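# Align the red-taped fader's knob with its tape mark

## Task

Move the fader that has red tape next to it until its knob sits level with the mark drawn on that tape, then release it. None of the other faders may be moved.

## Robot and tools

Robot: two arms, left_arm and right_arm, mounted on opposite sides of the table and facing each other. Each has six joints (waist, shoulder, elbow, wrist pitch, wrist yaw, wrist roll) plus a two-finger gripper. The names are labels only; they do not tell you which side of a picture an arm appears on. The mount counts as part of its arm.

Frame: all reported positions use one scene frame. The origin is the table centre, the table surface is at z = +0.020 m, +z is up, and left_arm's base is on the +y side. Gripper axes: fingers point along the gripper's +x and separate along its y. end_effector_position is the point midway between the finger pads, about 3 to 4 cm behind the fingertips. Printed hand positions can be somewhat off, especially when an arm is stretched far.

execute_actions takes "actions", a list holding zero or one item, and an optional boolean "pictures" (images come by default).
- Empty list: sends nothing and just reports the current state.
- Move: {"rows": [...], "steps": n}. rows holds 1 to 15 rows; steps is 1 to 15 (default 15). Each step lasts 1/30 s. One row is used per step, and if rows run out the final row keeps being applied.
- Wait: {"steps": n} alone, n up to 300. It returns once n steps have passed since the previous result, and the time you spent replying counts toward n.

Every row is one flat list of 14 numbers covering both arms, even if only one arm should move: left_arm waist, shoulder, elbow, wrist pitch, wrist yaw, wrist roll, opening, followed by the same seven for right_arm. The six joint values are absolute target angles in radians, in the same form as the Joint positions line; they are not offsets. Stated ranges per arm: waist -3.054 to 3.054, shoulder 0.000 to 3.142, elbow 0.000 to 2.356, wrist pitch -1.571 to 1.571, wrist yaw -1.571 to 1.571, wrist roll -3.142 to 3.142. True ends may differ by up to 0.010 rad. A call is rejected outright (nothing is sent) if any target exceeds a range end by more than 0.010 rad and also lies beyond that joint's last reported angle. Targets past a true end are clipped to it, and the result then prints "joint sent to its limit" (possibly about an earlier action still running). Absence of that message does not prove there is more room.

Opening is a number from -1 to 1: +1 fully open, about -0.80 where empty fingers touch; going lower adds no motion. Closing from fully open takes at least roughly 0.5 s. To keep hold of something, keep commanding an opening well below grip_measured; a larger gap squeezes harder. Pad force tops out near 34 N, and a sudden close can hit harder and even bounce the fingers open. Each gripper's readings may carry a fixed error of up to about 1 mm.

Motion limits: each step, the target actually sent is kept within a set distance of the measured angle: 0.211 rad for waist, shoulder and elbow, 0.213 for wrist pitch, 0.267 for wrist yaw, 0.228 for wrist roll. If the targets would shift the gripper more than 70 mm from where it is, all joints of that arm are scaled back. Far moves therefore take several steps. Friction may leave a joint short of its target, or ignore a tiny change, especially at long reach; check Joint positions after each move.

The simulation keeps running while you think. Arms keep heading for the last row sent until every arm is nearly still (slow or blocked counts as still) or some step is HELD; after that only a new action moves them further. Fingers already moving keep going.

Result lines:
- State line `left_arm: …` | `right_arm: …`: gripper position (m), orientation quaternion wxyz, linear (m/s) and angular (rad/s) velocity.
- Joint positions / Joint velocities: per arm, the six joints (rad, rad/s) then the finger-pad gap (m, m/s; 0.088 m is fully open).
- grip_measured: measured opening on the same -1..1 scale you command.
- "joint command not followed": a clearance check altered or blocked joint targets on some steps; the rest of the row was executed.
- HELD: marks steps on which your row, wholly or partly, was not sent.
- TORQUE FAULT: contact torque hit a load limit; that arm halts for 10 s and drops the rest of the call. Limits (N m): waist 17.6, shoulder 21.8, elbow 21.7, wrist pitch 5.74, wrist yaw 5.72, wrist roll 5.36; carried weight counts.
- MOTOR HOT appears from 50 °C. At 95 °C an OVER-TEMPERATURE FAULT holds the arm until it cools; if it has not cooled in 30 to 60 s the arm and its gripper lose power and go limp.

zoom_image: {"camera": name, "region": [x0, y0, x1, y1]} in pixels of that camera's most recent full image, origin at top-left, region no larger than 504 by 504. Cameras, all 504x504, in result order: cam_head_left, cam_head_right, cam_high, cam_low, cam_left_wrist, cam_right_wrist. Approximate pinhole intrinsics with radial distortion are supplied for each.

finished_scene: {"scene": n} with the current scene's number. It is final; its result says whether the goal was met and gives the next task if any. The fader must remain aligned after release. Replying without any tool call ends the run.

Avoid: knocking or pushing anything off the table, moving the other faders, letting the arms collide or press on each other, slamming, dropping, and hard shoves. Something may occasionally nudge a loose object. Gentle, smooth motions and small corrections are best.

Each tool is called after "Request:" as name(argument=value, ...), one argument or row to a line, values as JSON.

## Session

Request:
execute_actions(
  actions=[],
)

Scene clock: 0.00 s of 4000.00 s.
left_arm: end_effector_position=(+0.2228, +0.3341, +0.2289) grip_measured=+0.829 end_effector_quat_wxyz=(+0.706, -0.375, +0.375, -0.469) end_effector_velocity=(+0.001, +0.002, -0.005) end_effector_angular_velocity=(+0.015, +0.021, +0.011) | right_arm: end_effector_position=(+0.0098, -0.1536, +0.4071) grip_measured=+0.840 end_effector_quat_wxyz=(+0.485, +0.025, -0.017, +0.874) end_effector_velocity=(+0.002, -0.000, -0.001) end_effector_angular_velocity=(+0.002, -0.007, -0.010)
Joint positions: left_arm=[ 1.038  1.089  0.076  0.81   0.489 -1.013  0.08 ] | right_arm=[-0.     0.854  0.655  0.258  0.    -0.006  0.08 ]
Joint velocities: left_arm=[ 0.002 -0.002 -0.002 -0.022 -0.007 -0.007 -0.   ] | right_arm=[-0.002 -0.007 -0.002 -0.007  0.007 -0.007  0.   ]
Motor temperatures (°C, as the motors report them): left_arm=[18 21 19 20 20 22] | right_arm=[20 19 20 20 21 19]
Heat: left arm: hottest wrist roll 22 °C (+0.0 °C/min); right arm: hottest wrist yaw 21 °C (+0.0 °C/min).

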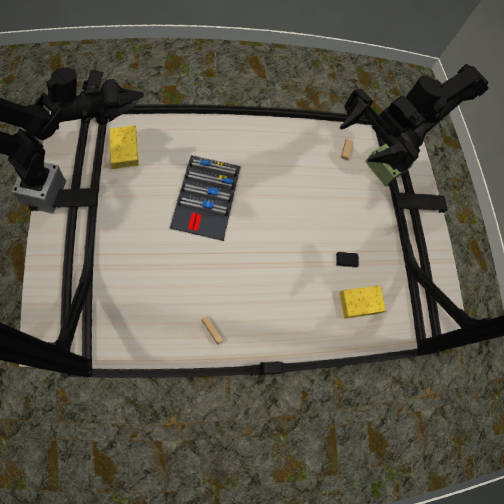

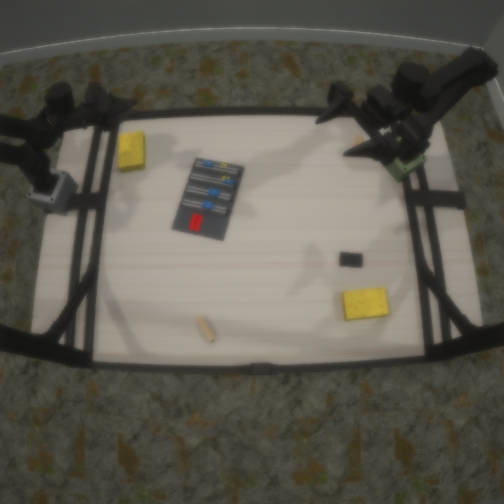

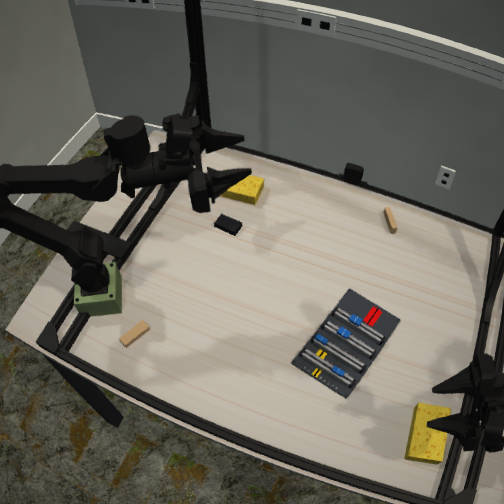

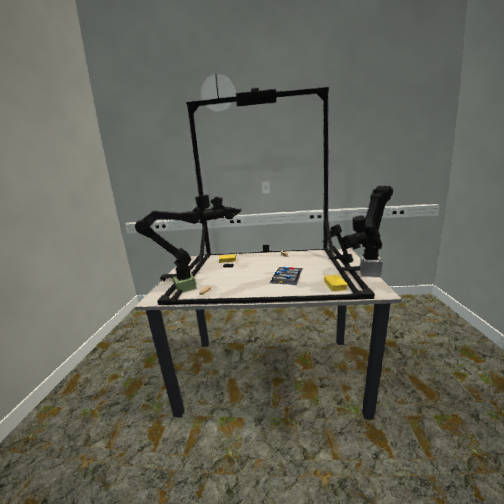

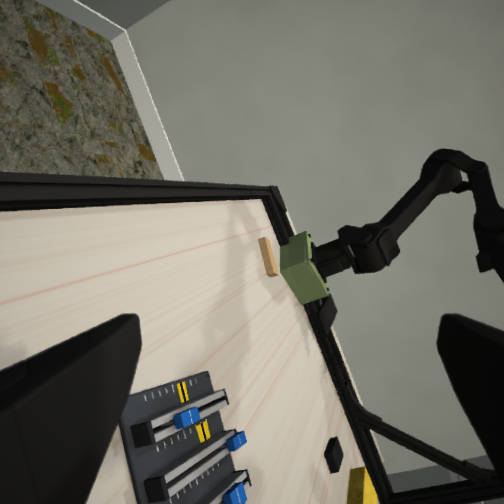

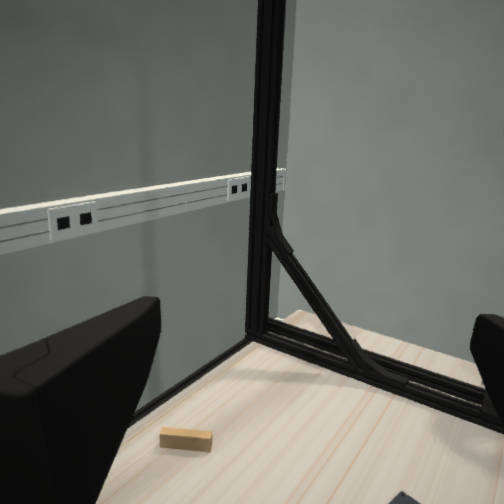

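Request:
zoom_image(
  camera="cam_head_left",
  region=[150,145,260,255],
)

Request:
execute_actions(
  actions=[
    {"rows":[[0.25,1.3,0.8,-0.3,0,0,0,0,0.854,0.655,0.258,0,-0.006,0.84]]},
  ],
  pictures=false,
)

Request:
execute_actions(
  actions=[
    {"rows":[[0.25,1.8,1.3,-0.7,0,0,0,0,0.854,0.655,0.258,0,-0.006,0.84]]},
  ],
  pictures=false,
)

Request:
execute_actions(
  actions=[
    {"steps":20},
  ],
)

Region (150, 145, 260, 255) of cam_head_left's 504x504 image, scaled by 4.582, with more detail than that image has.

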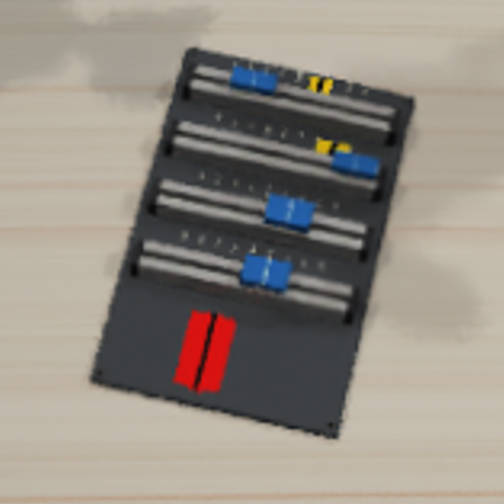

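Scene clock: 24.97 s of 4000.00 s.
left_arm: end_effector_position=(+0.1018, +0.2019, +0.2821) grip_measured=+0.005 end_effector_quat_wxyz=(+0.716, +0.099, +0.251, -0.644) end_effector_velocity=(-0.374, +0.000, +0.036) end_effector_angular_velocity=(+0.857, -1.519, -1.839) | right_arm: end_effector_position=(+0.0098, -0.1536, +0.4071) grip_measured=+0.840 end_effector_quat_wxyz=(+0.485, +0.025, -0.017, +0.874) end_effector_velocity=(+0.000, -0.001, -0.001) end_effector_angular_velocity=(+0.001, -0.025, +0.004)
Joint positions: left_arm=[ 0.321  1.288  0.739  0.041  0.014 -0.2    0.039] | right_arm=[-0.     0.854  0.655  0.258  0.    -0.006  0.08 ]
Joint velocities: left_arm=[-1.004  0.002  0.769 -1.546 -0.037  1.78  -0.003] | right_arm=[-0.002 -0.007  0.002 -0.022 -0.007 -0.022 -0.   ]
Motor temperatures (°C, as the motors report them): left_arm=[18 21 21 23 20 22] | right_arm=[20 19 23 24 21 19]
Heat: left arm: hottest wrist pitch 23 °C (+2.4 °C/min); right arm: hottest wrist pitch 24 °C (+7.2 °C/min).
Steps of this call (steps 1 to 90: nothing new was sent; then 21.47 s passed at rest; steps 91 to 105: all 15 steps of this action). Readings (joint positions):
91: left_arm=[1.017 1.106 0.094 0.784 0.448 -0.982] | right_arm=[-0.000 0.854 0.655 0.258 0.000 -0.006]
92: left_arm=[0.959 1.152 0.142 0.715 0.372 -0.918] | right_arm=[-0.000 0.854 0.655 0.258 0.000 -0.006]
94: left_arm=[0.850 1.239 0.250 0.600 0.233 -0.802] | right_arm=[-0.000 0.854 0.655 0.258 0.000 -0.006]
98: left_arm=[0.639 1.285 0.450 0.380 0.063 -0.572] | right_arm=[-0.000 0.854 0.655 0.258 0.000 -0.006]
105: the state above

Scene clock: 25.47 s of 4000.00 s.
left_arm: end_effector_position=(+0.0775, +0.1772, +0.1990) grip_measured=+0.000 end_effector_quat_wxyz=(+0.586, +0.391, +0.397, -0.588) end_effector_velocity=(-0.004, +0.022, -0.003) end_effector_angular_velocity=(+0.212, -0.015, -0.030) | right_arm: end_effector_position=(+0.0098, -0.1536, +0.4071) grip_measured=+0.840 end_effector_quat_wxyz=(+0.485, +0.025, -0.017, +0.874) end_effector_velocity=(-0.002, -0.001, -0.001) end_effector_angular_velocity=(-0.009, +0.001, +0.020)
Joint positions: left_arm=[ 0.253  1.784  1.269 -0.668  0.006 -0.007  0.039] | right_arm=[-0.     0.854  0.655  0.258  0.    -0.006  0.08 ]
Joint velocities: left_arm=[-0.012  0.061  0.134 -0.286 -0.007  0.022  0.   ] | right_arm=[-0.002  0.002  0.002 -0.007 -0.022  0.007 -0.   ]
Motor temperatures (°C, as the motors report them): left_arm=[18 21 21 23 20 22] | right_arm=[20 19 23 24 21 19]
Heat: left arm: hottest wrist pitch 23 °C (+2.4 °C/min); right arm: hottest wrist pitch 24 °C (+7.1 °C/min).
Steps of this call (steps 1 to 15: all 15 steps of this action). Readings (joint positions):
1: left_arm=[0.293 1.305 0.776 -0.021 0.013 -0.146] | right_arm=[-0.000 0.854 0.655 0.258 0.000 -0.006]
2: left_arm=[0.276 1.345 0.828 -0.077 0.012 -0.104] | right_arm=[-0.000 0.854 0.655 0.258 0.000 -0.006]
4: left_arm=[0.261 1.453 0.940 -0.182 0.010 -0.055] | right_arm=[-0.000 0.854 0.655 0.258 0.000 -0.006]
8: left_arm=[0.255 1.663 1.147 -0.407 0.006 -0.018] | right_arm=[-0.000 0.854 0.655 0.258 0.000 -0.006]
15: the state above

Scene clock: 26.13 s of 4000.00 s.
left_arm: end_effector_position=(+0.0774, +0.1790, +0.2014) grip_measured=+0.000 end_effector_quat_wxyz=(+0.583, +0.396, +0.401, -0.585) end_effector_velocity=(-0.000, +0.005, -0.002) end_effector_angular_velocity=(+0.022, +0.004, -0.007) | right_arm: end_effector_position=(+0.0098, -0.1536, +0.4071) grip_measured=+0.840 end_effector_quat_wxyz=(+0.485, +0.025, -0.017, +0.874) end_effector_velocity=(-0.002, -0.000, -0.003) end_effector_angular_velocity=(-0.006, -0.013, +0.009)
Joint positions: left_arm=[ 0.252  1.786  1.285 -0.698  0.006 -0.006  0.039] | right_arm=[-0.     0.854  0.655  0.258  0.    -0.006  0.08 ]
Joint velocities: left_arm=[ 0.002 -0.002 -0.002 -0.022  0.007  0.007 -0.   ] | right_arm=[ 0.002  0.002 -0.002 -0.007 -0.007 -0.007  0.   ]
Motor temperatures (°C, as the motors report them): left_arm=[18 21 21 23 20 22] | right_arm=[20 19 23 24 21 19]
Heat: left arm: hottest wrist pitch 23 °C (+2.3 °C/min); right arm: hottest wrist pitch 24 °C (+6.9 °C/min).
Steps of this call (steps 1 to 20: the robot went on to your last target). Readings (joint positions):
1: left_arm=[0.253 1.785 1.273 -0.676 0.006 -0.006] | right_arm=[-0.000 0.854 0.655 0.258 0.000 -0.006]
2: left_arm=[0.253 1.785 1.277 -0.682 0.006 -0.006] | right_arm=[-0.000 0.854 0.655 0.258 0.000 -0.006]
4: left_arm=[0.253 1.786 1.283 -0.690 0.006 -0.006] | right_arm=[-0.000 0.854 0.655 0.258 0.000 -0.006]
8: left_arm=[0.253 1.786 1.285 -0.696 0.006 -0.006] | right_arm=[-0.000 0.854 0.655 0.258 0.000 -0.006]
20: the state above

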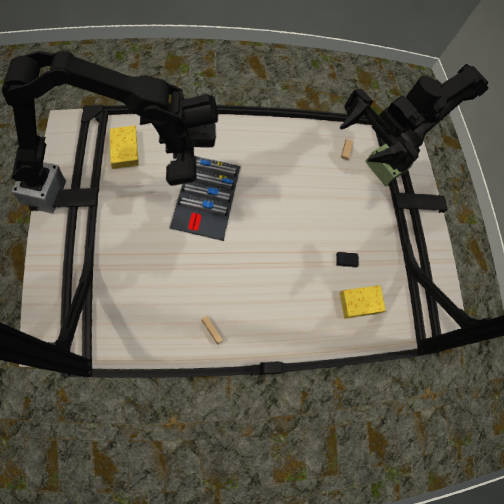

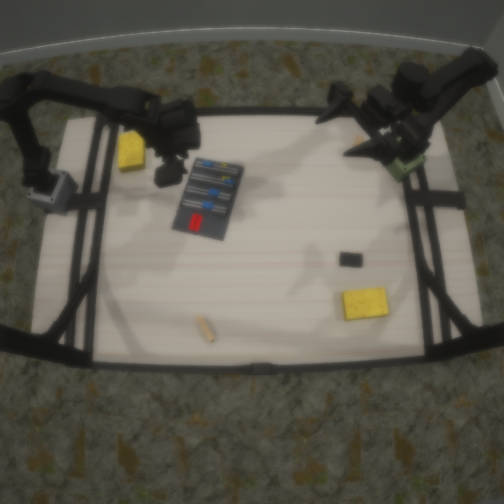

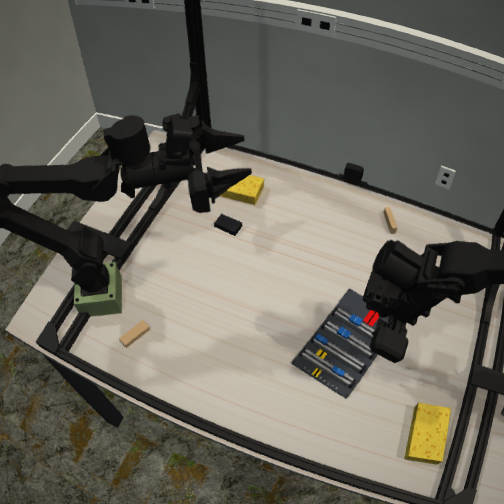

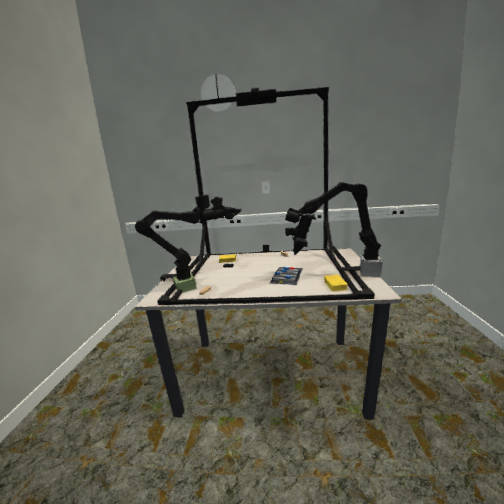

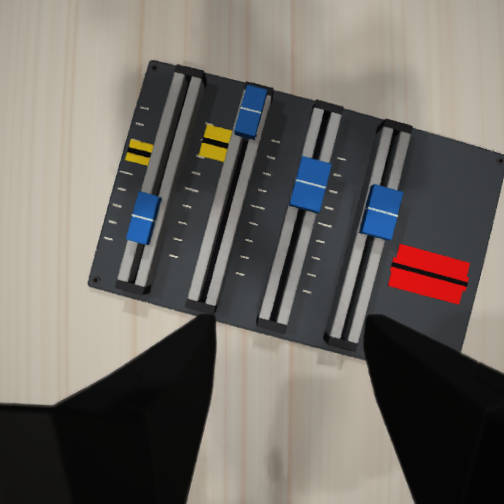

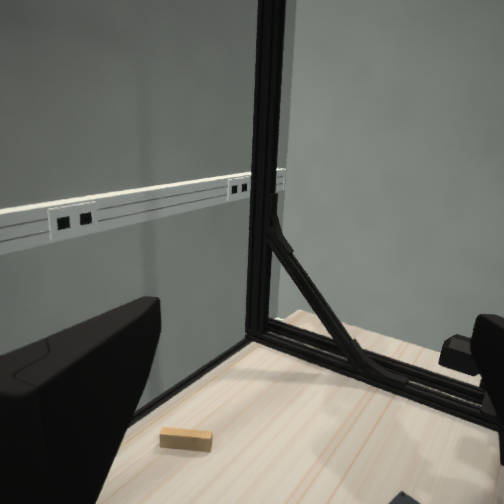

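Request:
execute_actions(
  actions=[
    {"rows":[[0.117,2.252,1.735,-0.871,0,0.13,0,0,0.854,0.655,0.258,0,-0.006,0.84]]},
  ],
  pictures=false,
)

Request:
execute_actions(
  actions=[
    {"steps":15},
  ],
)

Scene clock: 38.10 s of 4000.00 s.
left_arm: end_effector_position=(+0.0158, +0.1207, +0.1300) grip_measured=+0.000 end_effector_quat_wxyz=(+0.471, +0.517, +0.387, -0.600) end_effector_velocity=(+0.001, -0.023, +0.025) end_effector_angular_velocity=(-0.071, +0.001, +0.001) | right_arm: end_effector_position=(+0.0098, -0.1536, +0.4071) grip_measured=+0.840 end_effector_quat_wxyz=(+0.485, +0.025, -0.017, +0.874) end_effector_velocity=(+0.001, -0.002, +0.003) end_effector_angular_velocity=(+0.022, -0.013, +0.004)
Joint positions: left_arm=[ 0.116  2.242  1.708 -0.869 -0.002  0.123  0.039] | right_arm=[-0.     0.854  0.655  0.258  0.    -0.006  0.08 ]
Joint velocities: left_arm=[ 0.007  0.002  0.095 -0.022 -0.007  0.007  0.   ] | right_arm=[-0.002 -0.007 -0.002  0.007 -0.007 -0.022 -0.   ]
Motor temperatures (°C, as the motors report them): left_arm=[18 23 22 23 20 22] | right_arm=[20 19 25 25 21 19]
Heat: left arm: hottest shoulder 23 °C (+1.6 °C/min); right arm: hottest elbow 25 °C (+6.3 °C/min).
Steps of this call (steps 1 to 15: the robot went on to your last target; steps 16 to 90: nothing new was sent; then 8.47 s passed at rest; steps 91 to 105: all 15 steps of this action). Readings (joint positions):
91: left_arm=[0.247 1.808 1.311 -0.737 -0.002 0.015] | right_arm=[-0.000 0.854 0.655 0.258 0.000 -0.006]
92: left_arm=[0.224 1.849 1.367 -0.789 -0.007 0.049] | right_arm=[-0.000 0.854 0.655 0.258 0.000 -0.006]
94: left_arm=[0.168 1.949 1.480 -0.814 -0.005 0.088] | right_arm=[-0.000 0.854 0.655 0.258 0.000 -0.006]
98: left_arm=[0.112 2.144 1.662 -0.849 -0.002 0.116] | right_arm=[-0.000 0.854 0.655 0.258 0.000 -0.006]
105: the state above

Scene clock: 38.60 s of 4000.00 s.
left_arm: end_effector_position=(+0.0152, +0.1164, +0.1341) grip_measured=+0.000 end_effector_quat_wxyz=(+0.474, +0.513, +0.383, -0.604) end_effector_velocity=(+0.000, +0.003, +0.001) end_effector_angular_velocity=(+0.006, -0.007, +0.006) | right_arm: end_effector_position=(+0.0098, -0.1536, +0.4071) grip_measured=+0.840 end_effector_quat_wxyz=(+0.485, +0.025, -0.017, +0.874) end_effector_velocity=(+0.002, +0.001, -0.003) end_effector_angular_velocity=(-0.011, -0.015, -0.010)
Joint positions: left_arm=[ 0.116  2.243  1.723 -0.869 -0.002  0.124  0.039] | right_arm=[-0.     0.854  0.655  0.258  0.    -0.006  0.08 ]
Joint velocities: left_arm=[-0.002 -0.007 -0.007 -0.007 -0.007 -0.007 -0.   ] | right_arm=[-0.002 -0.002  0.002 -0.022  0.007 -0.007 -0.   ]
Motor temperatures (°C, as the motors report them): left_arm=[18 23 22 23 20 22] | right_arm=[20 19 25 25 21 19]
Heat: left arm: hottest shoulder 23 °C (+1.6 °C/min); right arm: hottest elbow 25 °C (+6.2 °C/min).
Steps of this call (steps 1 to 15: the robot went on to your last target). Readings (joint positions):
1: left_arm=[0.116 2.242 1.712 -0.869 -0.002 0.124] | right_arm=[-0.000 0.854 0.655 0.258 0.000 -0.006]
2: left_arm=[0.116 2.242 1.716 -0.869 -0.002 0.124] | right_arm=[-0.000 0.854 0.655 0.258 0.000 -0.006]
4: left_arm=[0.116 2.243 1.722 -0.869 -0.002 0.124] | right_arm=[-0.000 0.854 0.655 0.258 0.000 -0.006]
8: left_arm=[0.116 2.243 1.723 -0.869 -0.002 0.124] | right_arm=[-0.000 0.854 0.655 0.258 0.000 -0.006]
15: the state above

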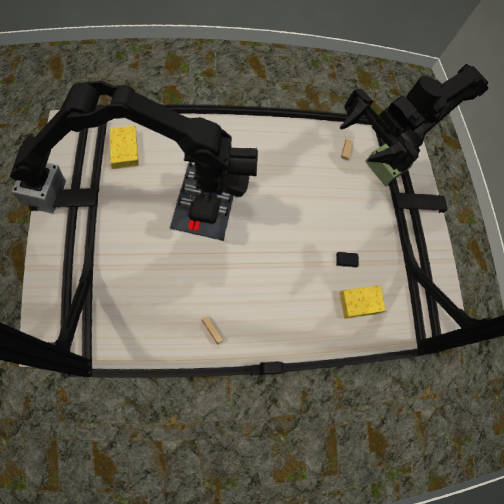

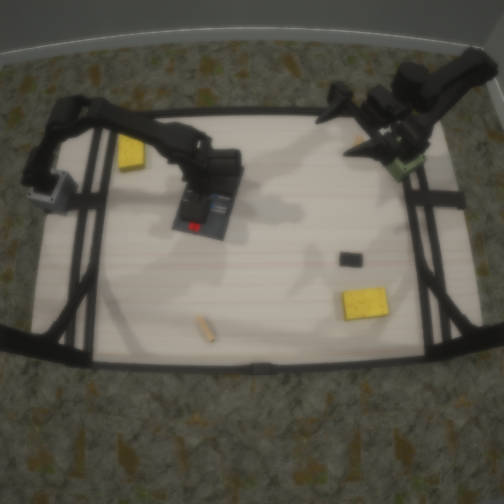

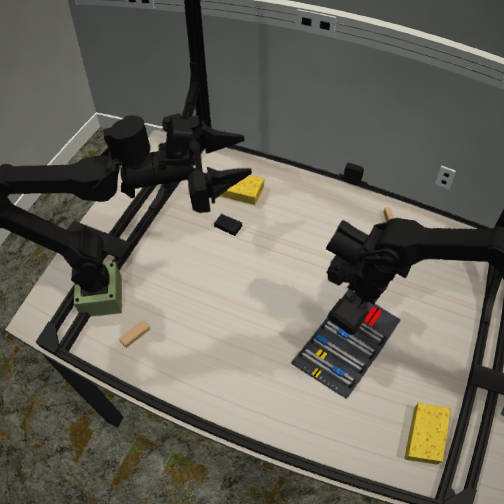

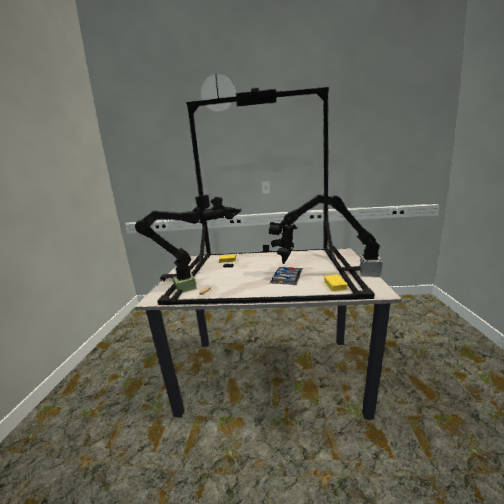

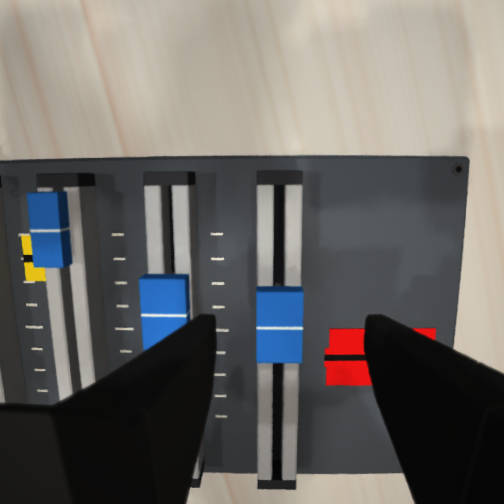

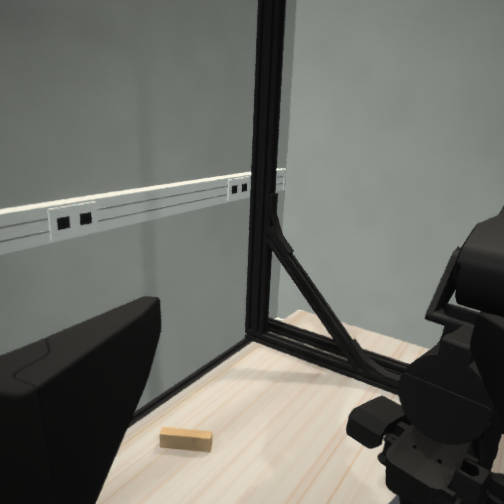

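Request:
execute_actions(
  actions=[
    {"rows":[[0.128,2.26,1.728,-0.998,0,1.71,1,0,0.854,0.655,0.258,0,-0.006,0.84]]},
  ],
  pictures=false,
)

Request:
execute_actions(
  actions=[
    {"rows":[[0.128,2.295,1.728,-0.998,0,1.71,1,0,0.854,0.655,0.258,0,-0.006,0.84]]},
  ],
  pictures=false,
)

Request:
execute_actions(
  actions=[
    {"steps":12},
  ],
)

Scene clock: 50.70 s of 4000.00 s.
left_arm: end_effector_position=(+0.0233, +0.1424, +0.1302) grip_measured=+0.986 end_effector_quat_wxyz=(+0.180, +0.682, +0.143, -0.695) end_effector_velocity=(+0.000, +0.002, +0.000) end_effector_angular_velocity=(-0.002, -0.090, -1.746) | right_arm: end_effector_position=(+0.0098, -0.1536, +0.4071) grip_measured=+0.840 end_effector_quat_wxyz=(+0.485, +0.025, -0.017, +0.874) end_effector_velocity=(+0.001, -0.001, -0.001) end_effector_angular_velocity=(-0.006, +0.005, +0.005)
Joint positions: left_arm=[ 0.127  2.246  1.726 -0.996 -0.001  0.984  0.087] | right_arm=[-0.     0.854  0.655  0.258  0.    -0.006  0.08 ]
Joint velocities: left_arm=[ 0.002 -0.002 -0.002 -0.007  0.007  1.751  0.003] | right_arm=[-0.002 -0.007 -0.002 -0.007 -0.007  0.007  0.   ]
Motor temperatures (°C, as the motors report them): left_arm=[18 26 23 23 20 22] | right_arm=[20 19 25 26 21 19]
Heat: left arm: hottest shoulder 26 °C (+4.7 °C/min); right arm: hottest wrist pitch 26 °C (+5.9 °C/min).
Steps of this call (steps 1 to 15: the robot went on to your last target; steps 16 to 90: nothing new was sent; then 8.60 s passed at rest; steps 91 to 105: all 15 steps of this action). Readings (joint positions):
91: left_arm=[0.117 2.243 1.724 -0.881 -0.002 0.157] | right_arm=[-0.000 0.854 0.655 0.258 0.000 -0.006]
92: left_arm=[0.118 2.243 1.726 -0.918 -0.002 0.223] | right_arm=[-0.000 0.854 0.655 0.258 0.000 -0.006]
94: left_arm=[0.122 2.243 1.726 -0.964 -0.002 0.339] | right_arm=[-0.000 0.854 0.655 0.258 0.000 -0.006]
98: left_arm=[0.126 2.246 1.726 -0.988 -0.002 0.572] | right_arm=[-0.000 0.854 0.655 0.258 0.000 -0.006]
105: the state above

Scene clock: 51.20 s of 4000.00 s.
left_arm: end_effector_position=(+0.0238, +0.1459, +0.1150) grip_measured=+0.992 end_effector_quat_wxyz=(-0.077, +0.703, -0.090, -0.702) end_effector_velocity=(-0.006, +0.003, +0.000) end_effector_angular_velocity=(+0.010, +0.017, -0.249) | right_arm: end_effector_position=(+0.0098, -0.1536, +0.4071) grip_measured=+0.840 end_effector_quat_wxyz=(+0.485, +0.025, -0.017, +0.874) end_effector_velocity=(-0.003, -0.002, -0.005) end_effector_angular_velocity=(-0.014, -0.019, +0.024)
Joint positions: left_arm=[ 0.127  2.282  1.726 -0.996 -0.001  1.68   0.088] | right_arm=[-0.     0.854  0.655  0.258  0.    -0.006  0.08 ]
Joint velocities: left_arm=[-0.007 -0.002 -0.002 -0.007  0.022  0.242 -0.   ] | right_arm=[ 0.002 -0.002 -0.002 -0.022 -0.022 -0.007 -0.   ]
Motor temperatures (°C, as the motors report them): left_arm=[18 26 23 23 20 22] | right_arm=[20 19 25 26 21 19]
Heat: left arm: hottest shoulder 26 °C (+4.7 °C/min); right arm: hottest wrist pitch 26 °C (+5.9 °C/min).
Steps of this call (steps 1 to 15: all 15 steps of this action). Readings (joint positions):
1: left_arm=[0.127 2.248 1.726 -0.996 -0.001 1.043] | right_arm=[-0.000 0.854 0.655 0.258 0.000 -0.006]
2: left_arm=[0.127 2.252 1.726 -0.996 -0.001 1.101] | right_arm=[-0.000 0.854 0.655 0.258 0.000 -0.006]
4: left_arm=[0.127 2.261 1.726 -0.996 -0.001 1.219] | right_arm=[-0.000 0.854 0.655 0.258 0.000 -0.006]
8: left_arm=[0.127 2.280 1.726 -0.996 -0.001 1.453] | right_arm=[-0.000 0.854 0.655 0.258 0.000 -0.006]
15: the state above

Scene clock: 51.60 s of 4000.00 s.
left_arm: end_effector_position=(+0.0238, +0.1457, +0.1151) grip_measured=+0.992 end_effector_quat_wxyz=(-0.085, +0.702, -0.098, -0.701) end_effector_velocity=(+0.000, +0.003, +0.001) end_effector_angular_velocity=(+0.008, +0.006, -0.005) | right_arm: end_effector_position=(+0.0098, -0.1536, +0.4071) grip_measured=+0.840 end_effector_quat_wxyz=(+0.485, +0.025, -0.017, +0.874) end_effector_velocity=(-0.001, -0.001, -0.002) end_effector_angular_velocity=(-0.002, -0.011, +0.014)
Joint positions: left_arm=[ 0.127  2.282  1.726 -0.996 -0.001  1.704  0.088] | right_arm=[-0.     0.854  0.655  0.258  0.    -0.006  0.08 ]
Joint velocities: left_arm=[ 0.002 -0.007 -0.007 -0.007  0.007  0.007 -0.   ] | right_arm=[-0.007 -0.002 -0.002 -0.007 -0.022 -0.007 -0.   ]
Motor temperatures (°C, as the motors report them): left_arm=[18 26 23 23 20 22] | right_arm=[20 19 25 26 21 19]
Heat: left arm: hottest shoulder 26 °C (+4.7 °C/min); right arm: hottest wrist pitch 26 °C (+5.8 °C/min).
Steps of this call (steps 1 to 12: the robot went on to your last target). Readings (joint positions):
1: left_arm=[0.127 2.282 1.726 -0.996 -0.001 1.687] | right_arm=[-0.000 0.854 0.655 0.258 0.000 -0.006]
2: left_arm=[0.127 2.282 1.726 -0.996 -0.001 1.692] | right_arm=[-0.000 0.854 0.655 0.258 0.000 -0.006]
4: left_arm=[0.127 2.282 1.726 -0.996 -0.001 1.699] | right_arm=[-0.000 0.854 0.655 0.258 0.000 -0.006]
8: left_arm=[0.127 2.282 1.726 -0.996 -0.001 1.703] | right_arm=[-0.000 0.854 0.655 0.258 0.000 -0.006]
12: the state above

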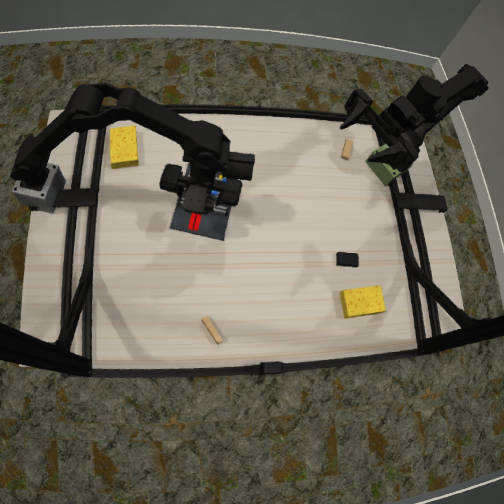

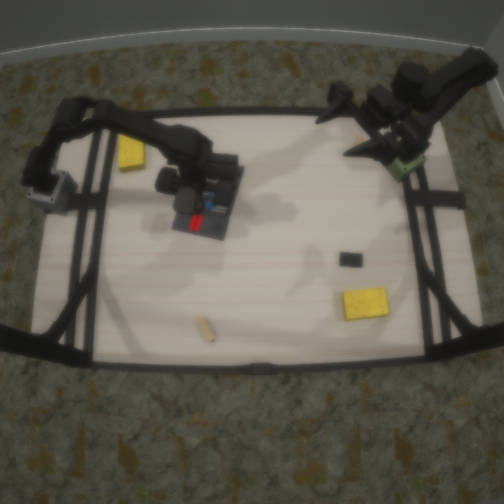

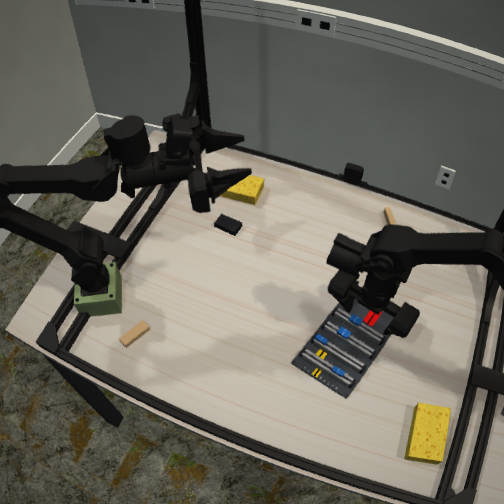

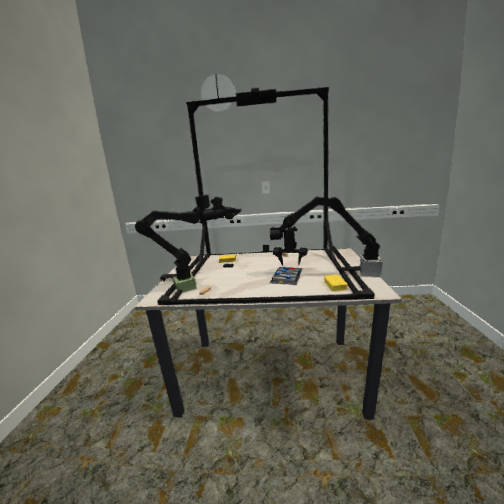

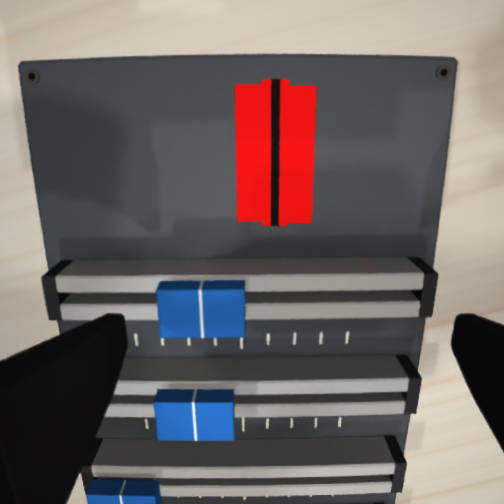

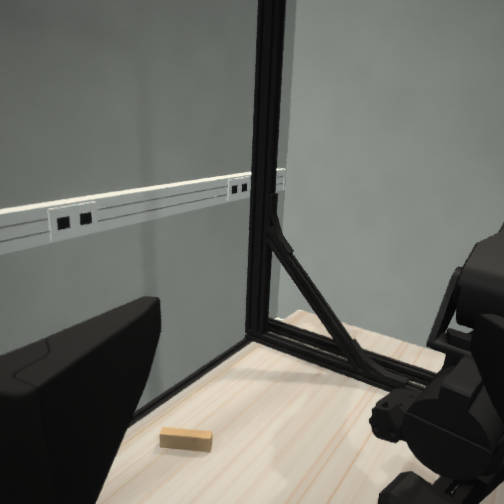

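Request:
execute_actions(
  actions=[
    {"rows":[[0.13,2.343,1.728,-0.968,0,1.71,1,0,0.854,0.655,0.258,0,-0.006,0.84]]},
  ],
)

Scene clock: 57.13 s of 4000.00 s.
left_arm: end_effector_position=(+0.0240, +0.1451, +0.0948) grip_measured=+0.992 end_effector_quat_wxyz=(-0.093, +0.702, -0.090, -0.701) end_effector_velocity=(-0.002, -0.001, +0.000) end_effector_angular_velocity=(-0.008, -0.006, -0.000) | right_arm: end_effector_position=(+0.0098, -0.1536, +0.4071) grip_measured=+0.840 end_effector_quat_wxyz=(+0.485, +0.025, -0.017, +0.874) end_effector_velocity=(-0.002, -0.000, -0.006) end_effector_angular_velocity=(-0.018, -0.003, +0.010)
Joint positions: left_arm=[ 0.127  2.331  1.726 -0.97  -0.001  1.705  0.088] | right_arm=[-0.     0.854  0.655  0.258  0.    -0.006  0.08 ]
Joint velocities: left_arm=[-0.007 -0.002 -0.002  0.007 -0.007 -0.007 -0.   ] | right_arm=[ 0.002  0.002 -0.007 -0.007 -0.007  0.007  0.   ]
Motor temperatures (°C, as the motors report them): left_arm=[18 27 23 22 20 22] | right_arm=[20 19 26 26 21 19]
Heat: left arm: hottest shoulder 27 °C (+5.3 °C/min); right arm: hottest elbow 26 °C (+5.3 °C/min).
Steps of this call (steps 1 to 30: the robot went on to your last target; steps 31 to 90: nothing new was sent; then 2.03 s passed at rest; steps 91 to 105: all 15 steps of this action). Readings (joint positions):
91: left_arm=[0.127 2.286 1.726 -0.996 -0.001 1.705] | right_arm=[-0.000 0.854 0.655 0.258 0.000 -0.006]
92: left_arm=[0.127 2.291 1.726 -0.988 -0.001 1.705] | right_arm=[-0.000 0.854 0.655 0.258 0.000 -0.006]
94: left_arm=[0.127 2.305 1.726 -0.977 -0.001 1.705] | right_arm=[-0.000 0.854 0.655 0.258 0.000 -0.006]
98: left_arm=[0.127 2.329 1.726 -0.973 -0.001 1.705] | right_arm=[-0.000 0.854 0.655 0.258 0.000 -0.006]
105: the state above

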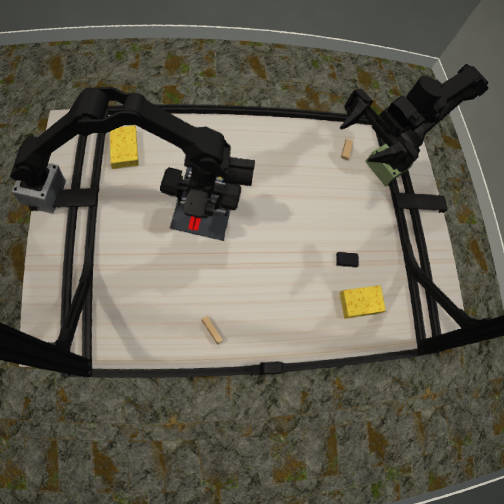

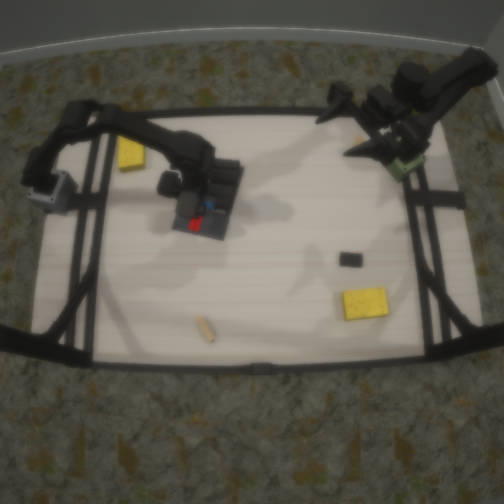

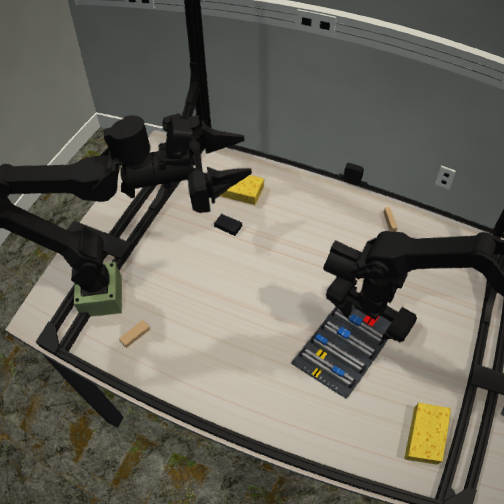

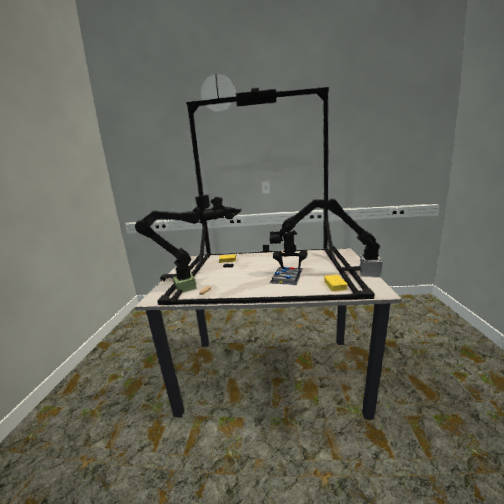

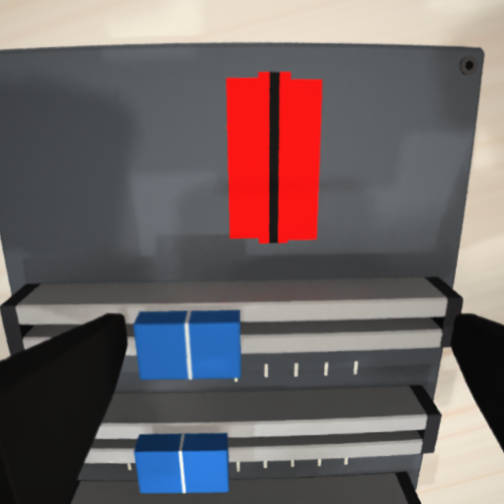

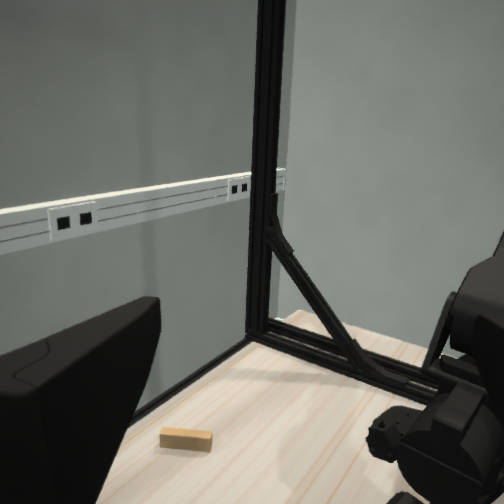

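Request:
execute_actions(
  actions=[
    {"rows":[[0.137,2.343,1.728,-0.95,0,1.71,1,0,0.854,0.655,0.258,0,-0.006,0.84],[0.137,2.343,1.728,-0.95,0,1.71,1,0,0.854,0.655,0.258,0,-0.006,0.84],[0.137,2.356,1.728,-0.95,0,1.71,1,0,0.854,0.655,0.258,0,-0.006,0.84]]},
  ],
  pictures=false,
)

Request:
execute_actions(
  actions=[
    {"rows":[[0.137,2.356,1.728,-0.95,0,1.71,0.85,0,0.854,0.655,0.258,0,-0.006,0.84],[0.137,2.356,1.728,-0.95,0,1.71,0.75,0,0.854,0.655,0.258,0,-0.006,0.84],[0.137,2.356,1.728,-0.95,0,1.71,0.65,0,0.854,0.655,0.258,0,-0.006,0.84],[0.137,2.356,1.728,-0.95,0,1.71,0.55,0,0.854,0.655,0.258,0,-0.006,0.84],[0.137,2.356,1.728,-0.95,0,1.71,0.4,0,0.854,0.655,0.258,0,-0.006,0.84]]},
  ],
)

Scene clock: 65.83 s of 4000.00 s.
left_arm: end_effector_position=(+0.0271, +0.1416, +0.0926) grip_measured=+0.992 end_effector_quat_wxyz=(-0.086, +0.702, -0.092, -0.701) end_effector_velocity=(+0.002, +0.001, -0.000) end_effector_angular_velocity=(+0.006, -0.008, -0.005) | right_arm: end_effector_position=(+0.0098, -0.1536, +0.4071) grip_measured=+0.840 end_effector_quat_wxyz=(+0.485, +0.025, -0.017, +0.874) end_effector_velocity=(-0.002, -0.002, -0.005) end_effector_angular_velocity=(-0.014, -0.019, +0.019)
Joint positions: left_arm=[ 0.136  2.336  1.726 -0.952 -0.001  1.705  0.088] | right_arm=[-0.     0.854  0.655  0.258  0.    -0.006  0.08 ]
Joint velocities: left_arm=[ 0.002  0.002  0.002 -0.007 -0.007  0.007  0.   ] | right_arm=[-0.002 -0.002 -0.002 -0.022 -0.022 -0.007  0.   ]
Motor temperatures (°C, as the motors report them): left_arm=[18 28 23 22 20 22] | right_arm=[20 19 26 27 21 19]
Heat: left arm: hottest shoulder 28 °C (+6.0 °C/min); right arm: hottest wrist pitch 27 °C (+6.0 °C/min).
Steps of this call (steps 1 to 15: the robot went on to your last target; steps 16 to 90: nothing new was sent; then 5.20 s passed at rest; steps 91 to 105: all 15 steps of this action). Readings (joint positions):
91: left_arm=[0.128 2.331 1.726 -0.968 -0.001 1.705] | right_arm=[-0.000 0.854 0.655 0.258 0.000 -0.006]
92: left_arm=[0.129 2.331 1.726 -0.963 -0.001 1.705] | right_arm=[-0.000 0.854 0.655 0.258 0.000 -0.006]
94: left_arm=[0.132 2.332 1.726 -0.956 -0.001 1.705] | right_arm=[-0.000 0.854 0.655 0.258 0.000 -0.006]
98: left_arm=[0.136 2.335 1.726 -0.953 -0.001 1.705] | right_arm=[-0.000 0.854 0.655 0.258 0.000 -0.006]
105: the state above

Scene clock: 66.33 s of 4000.00 s.
left_arm: end_effector_position=(+0.0270, +0.1407, +0.0921) grip_measured=+0.408 end_effector_quat_wxyz=(-0.085, +0.702, -0.093, -0.701) end_effector_velocity=(-0.004, +0.006, -0.002) end_effector_angular_velocity=(+0.020, +0.020, +0.005) | right_arm: end_effector_position=(+0.0098, -0.1536, +0.4071) grip_measured=+0.840 end_effector_quat_wxyz=(+0.485, +0.025, -0.017, +0.874) end_effector_velocity=(-0.001, +0.000, -0.001) end_effector_angular_velocity=(-0.002, -0.010, +0.004)
Joint positions: left_arm=[ 0.136  2.337  1.726 -0.948 -0.001  1.706  0.059] | right_arm=[-0.     0.854  0.655  0.258  0.    -0.006  0.08 ]
Joint velocities: left_arm=[-0.002 -0.002 -0.012 -0.007  0.022 -0.007 -0.004] | right_arm=[-0.002  0.002  0.002 -0.007 -0.007 -0.007  0.   ]
Motor temperatures (°C, as the motors report them): left_arm=[18 28 23 22 20 22] | right_arm=[20 19 26 27 21 19]
Heat: left arm: hottest shoulder 28 °C (+6.1 °C/min); right arm: hottest wrist pitch 27 °C (+5.1 °C/min).
Steps of this call (steps 1 to 15: all 15 steps of this action). Readings (joint positions):
1: left_arm=[0.136 2.336 1.726 -0.952 -0.001 1.705] | right_arm=[-0.000 0.854 0.655 0.258 0.000 -0.006]
2: left_arm=[0.136 2.337 1.726 -0.951 -0.001 1.705] | right_arm=[-0.000 0.854 0.655 0.258 0.000 -0.006]
4: left_arm=[0.136 2.337 1.726 -0.949 -0.001 1.706] | right_arm=[-0.000 0.854 0.655 0.258 0.000 -0.006]
8: left_arm=[0.136 2.337 1.726 -0.948 -0.001 1.706] | right_arm=[-0.000 0.854 0.655 0.258 0.000 -0.006]
15: the state above

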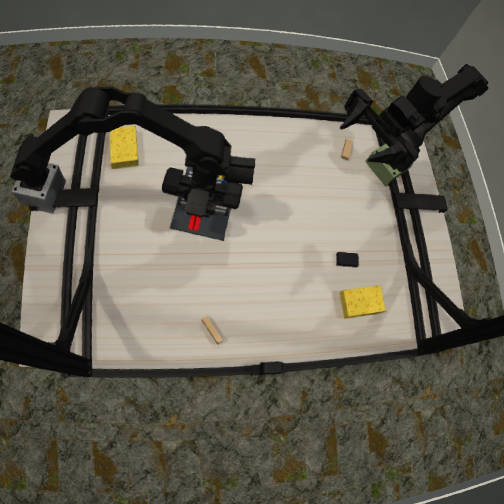

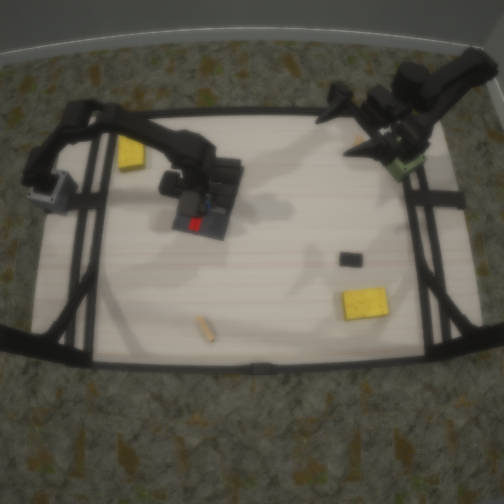

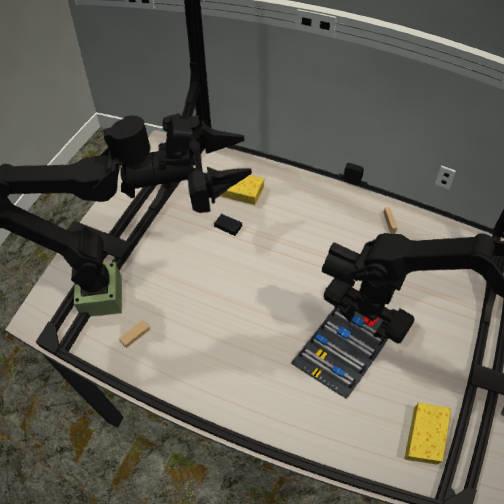

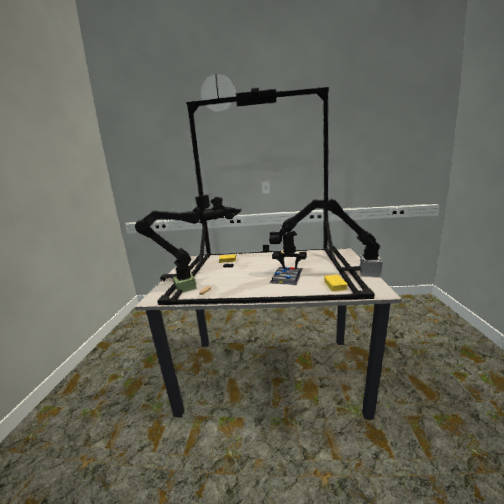

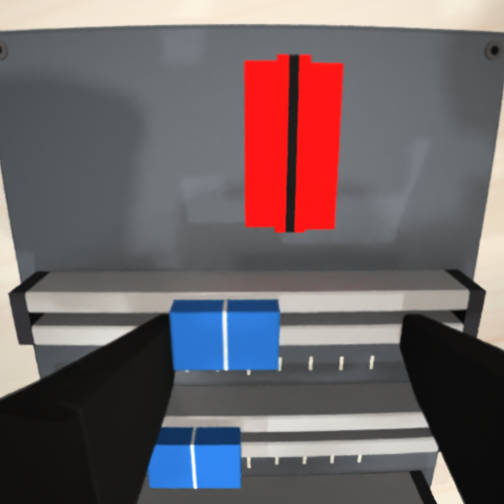

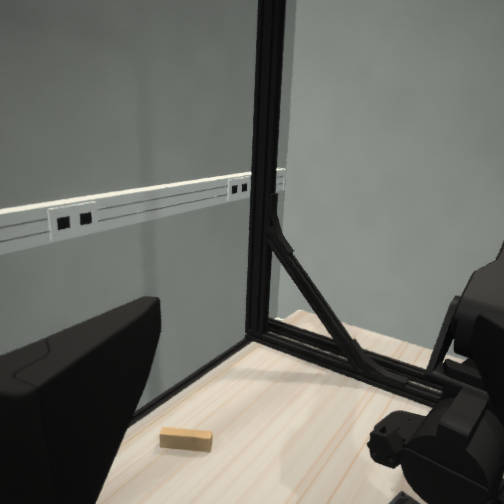

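Request:
execute_actions(
  actions=[
    {"rows":[[0.137,2.356,1.728,-0.96,0,1.71,0.3,0,0.854,0.655,0.258,0,-0.006,0.84],[0.137,2.356,1.728,-0.965,0,1.71,0.2,0,0.854,0.655,0.258,0,-0.006,0.84],[0.137,2.356,1.728,-0.975,0,1.71,0.1,0,0.854,0.655,0.258,0,-0.006,0.84],[0.137,2.356,1.728,-0.975,0,1.71,0,0,0.854,0.655,0.258,0,-0.006,0.84]]},
  ],
)

Scene clock: 71.93 s of 4000.00 s.
left_arm: end_effector_position=(+0.0275, +0.1459, +0.0918) grip_measured=+0.005 end_effector_quat_wxyz=(-0.094, +0.702, -0.085, -0.701) end_effector_velocity=(-0.002, +0.002, +0.000) end_effector_angular_velocity=(+0.008, +0.006, +0.005) | right_arm: end_effector_position=(+0.0098, -0.1536, +0.4071) grip_measured=+0.840 end_effector_quat_wxyz=(+0.485, +0.025, -0.017, +0.874) end_effector_velocity=(+0.004, +0.001, -0.004) end_effector_angular_velocity=(-0.011, -0.015, -0.015)
Joint positions: left_arm=[ 0.136  2.338  1.726 -0.972 -0.001  1.707  0.039] | right_arm=[-0.     0.854  0.655  0.258  0.    -0.006  0.08 ]
Joint velocities: left_arm=[-0.002 -0.002 -0.002 -0.007  0.007 -0.007 -0.002] | right_arm=[-0.007 -0.007 -0.002 -0.022  0.007 -0.007 -0.   ]
Motor temperatures (°C, as the motors report them): left_arm=[18 29 23 22 20 22] | right_arm=[20 19 26 27 21 19]
Heat: left arm: hottest shoulder 29 °C (+7.0 °C/min); right arm: hottest wrist pitch 27 °C (+5.0 °C/min).
Steps of this call (steps 1 to 15: the robot went on to your last target; steps 16 to 90: nothing new was sent; then 2.10 s passed at rest; steps 91 to 105: all 15 steps of this action). Readings (joint positions):
91: left_arm=[0.136 2.338 1.726 -0.948 -0.001 1.706] | right_arm=[-0.000 0.854 0.655 0.258 0.000 -0.006]
92: left_arm=[0.136 2.338 1.726 -0.951 -0.001 1.706] | right_arm=[-0.000 0.854 0.655 0.258 0.000 -0.006]
94: left_arm=[0.136 2.338 1.726 -0.961 -0.001 1.707] | right_arm=[-0.000 0.854 0.655 0.258 0.000 -0.006]
98: left_arm=[0.136 2.338 1.726 -0.968 -0.001 1.707] | right_arm=[-0.000 0.854 0.655 0.258 0.000 -0.006]
105: the state above

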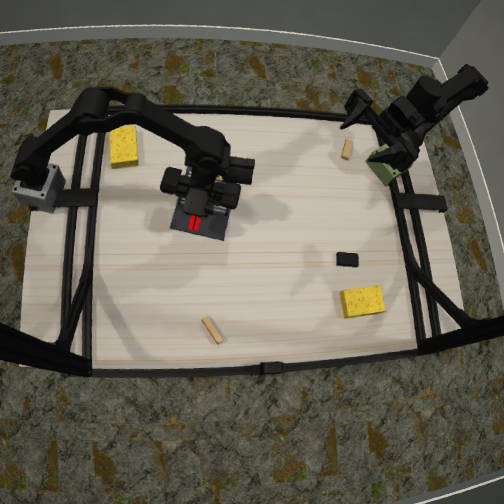

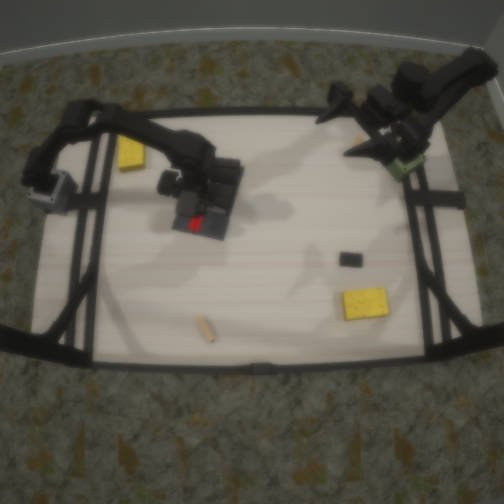

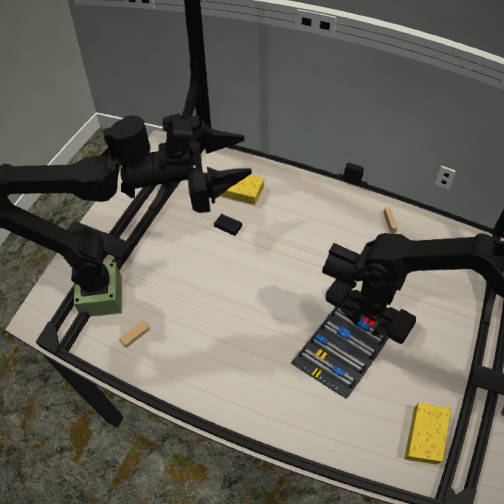

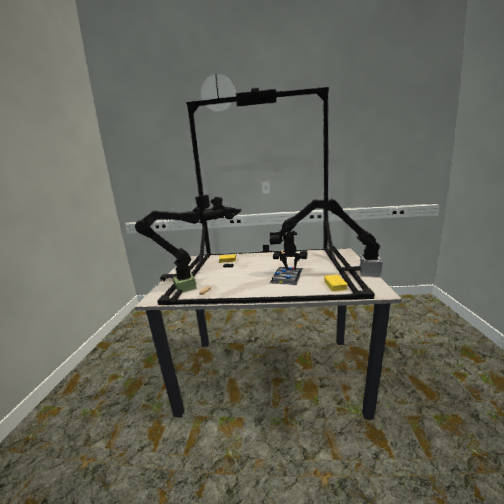

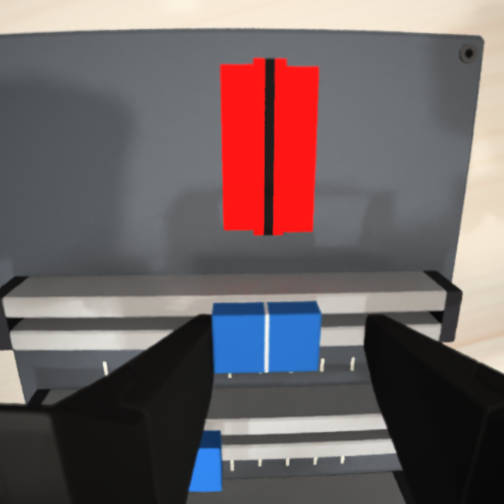

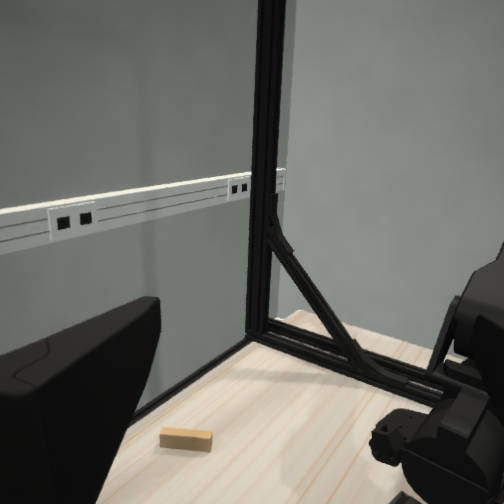

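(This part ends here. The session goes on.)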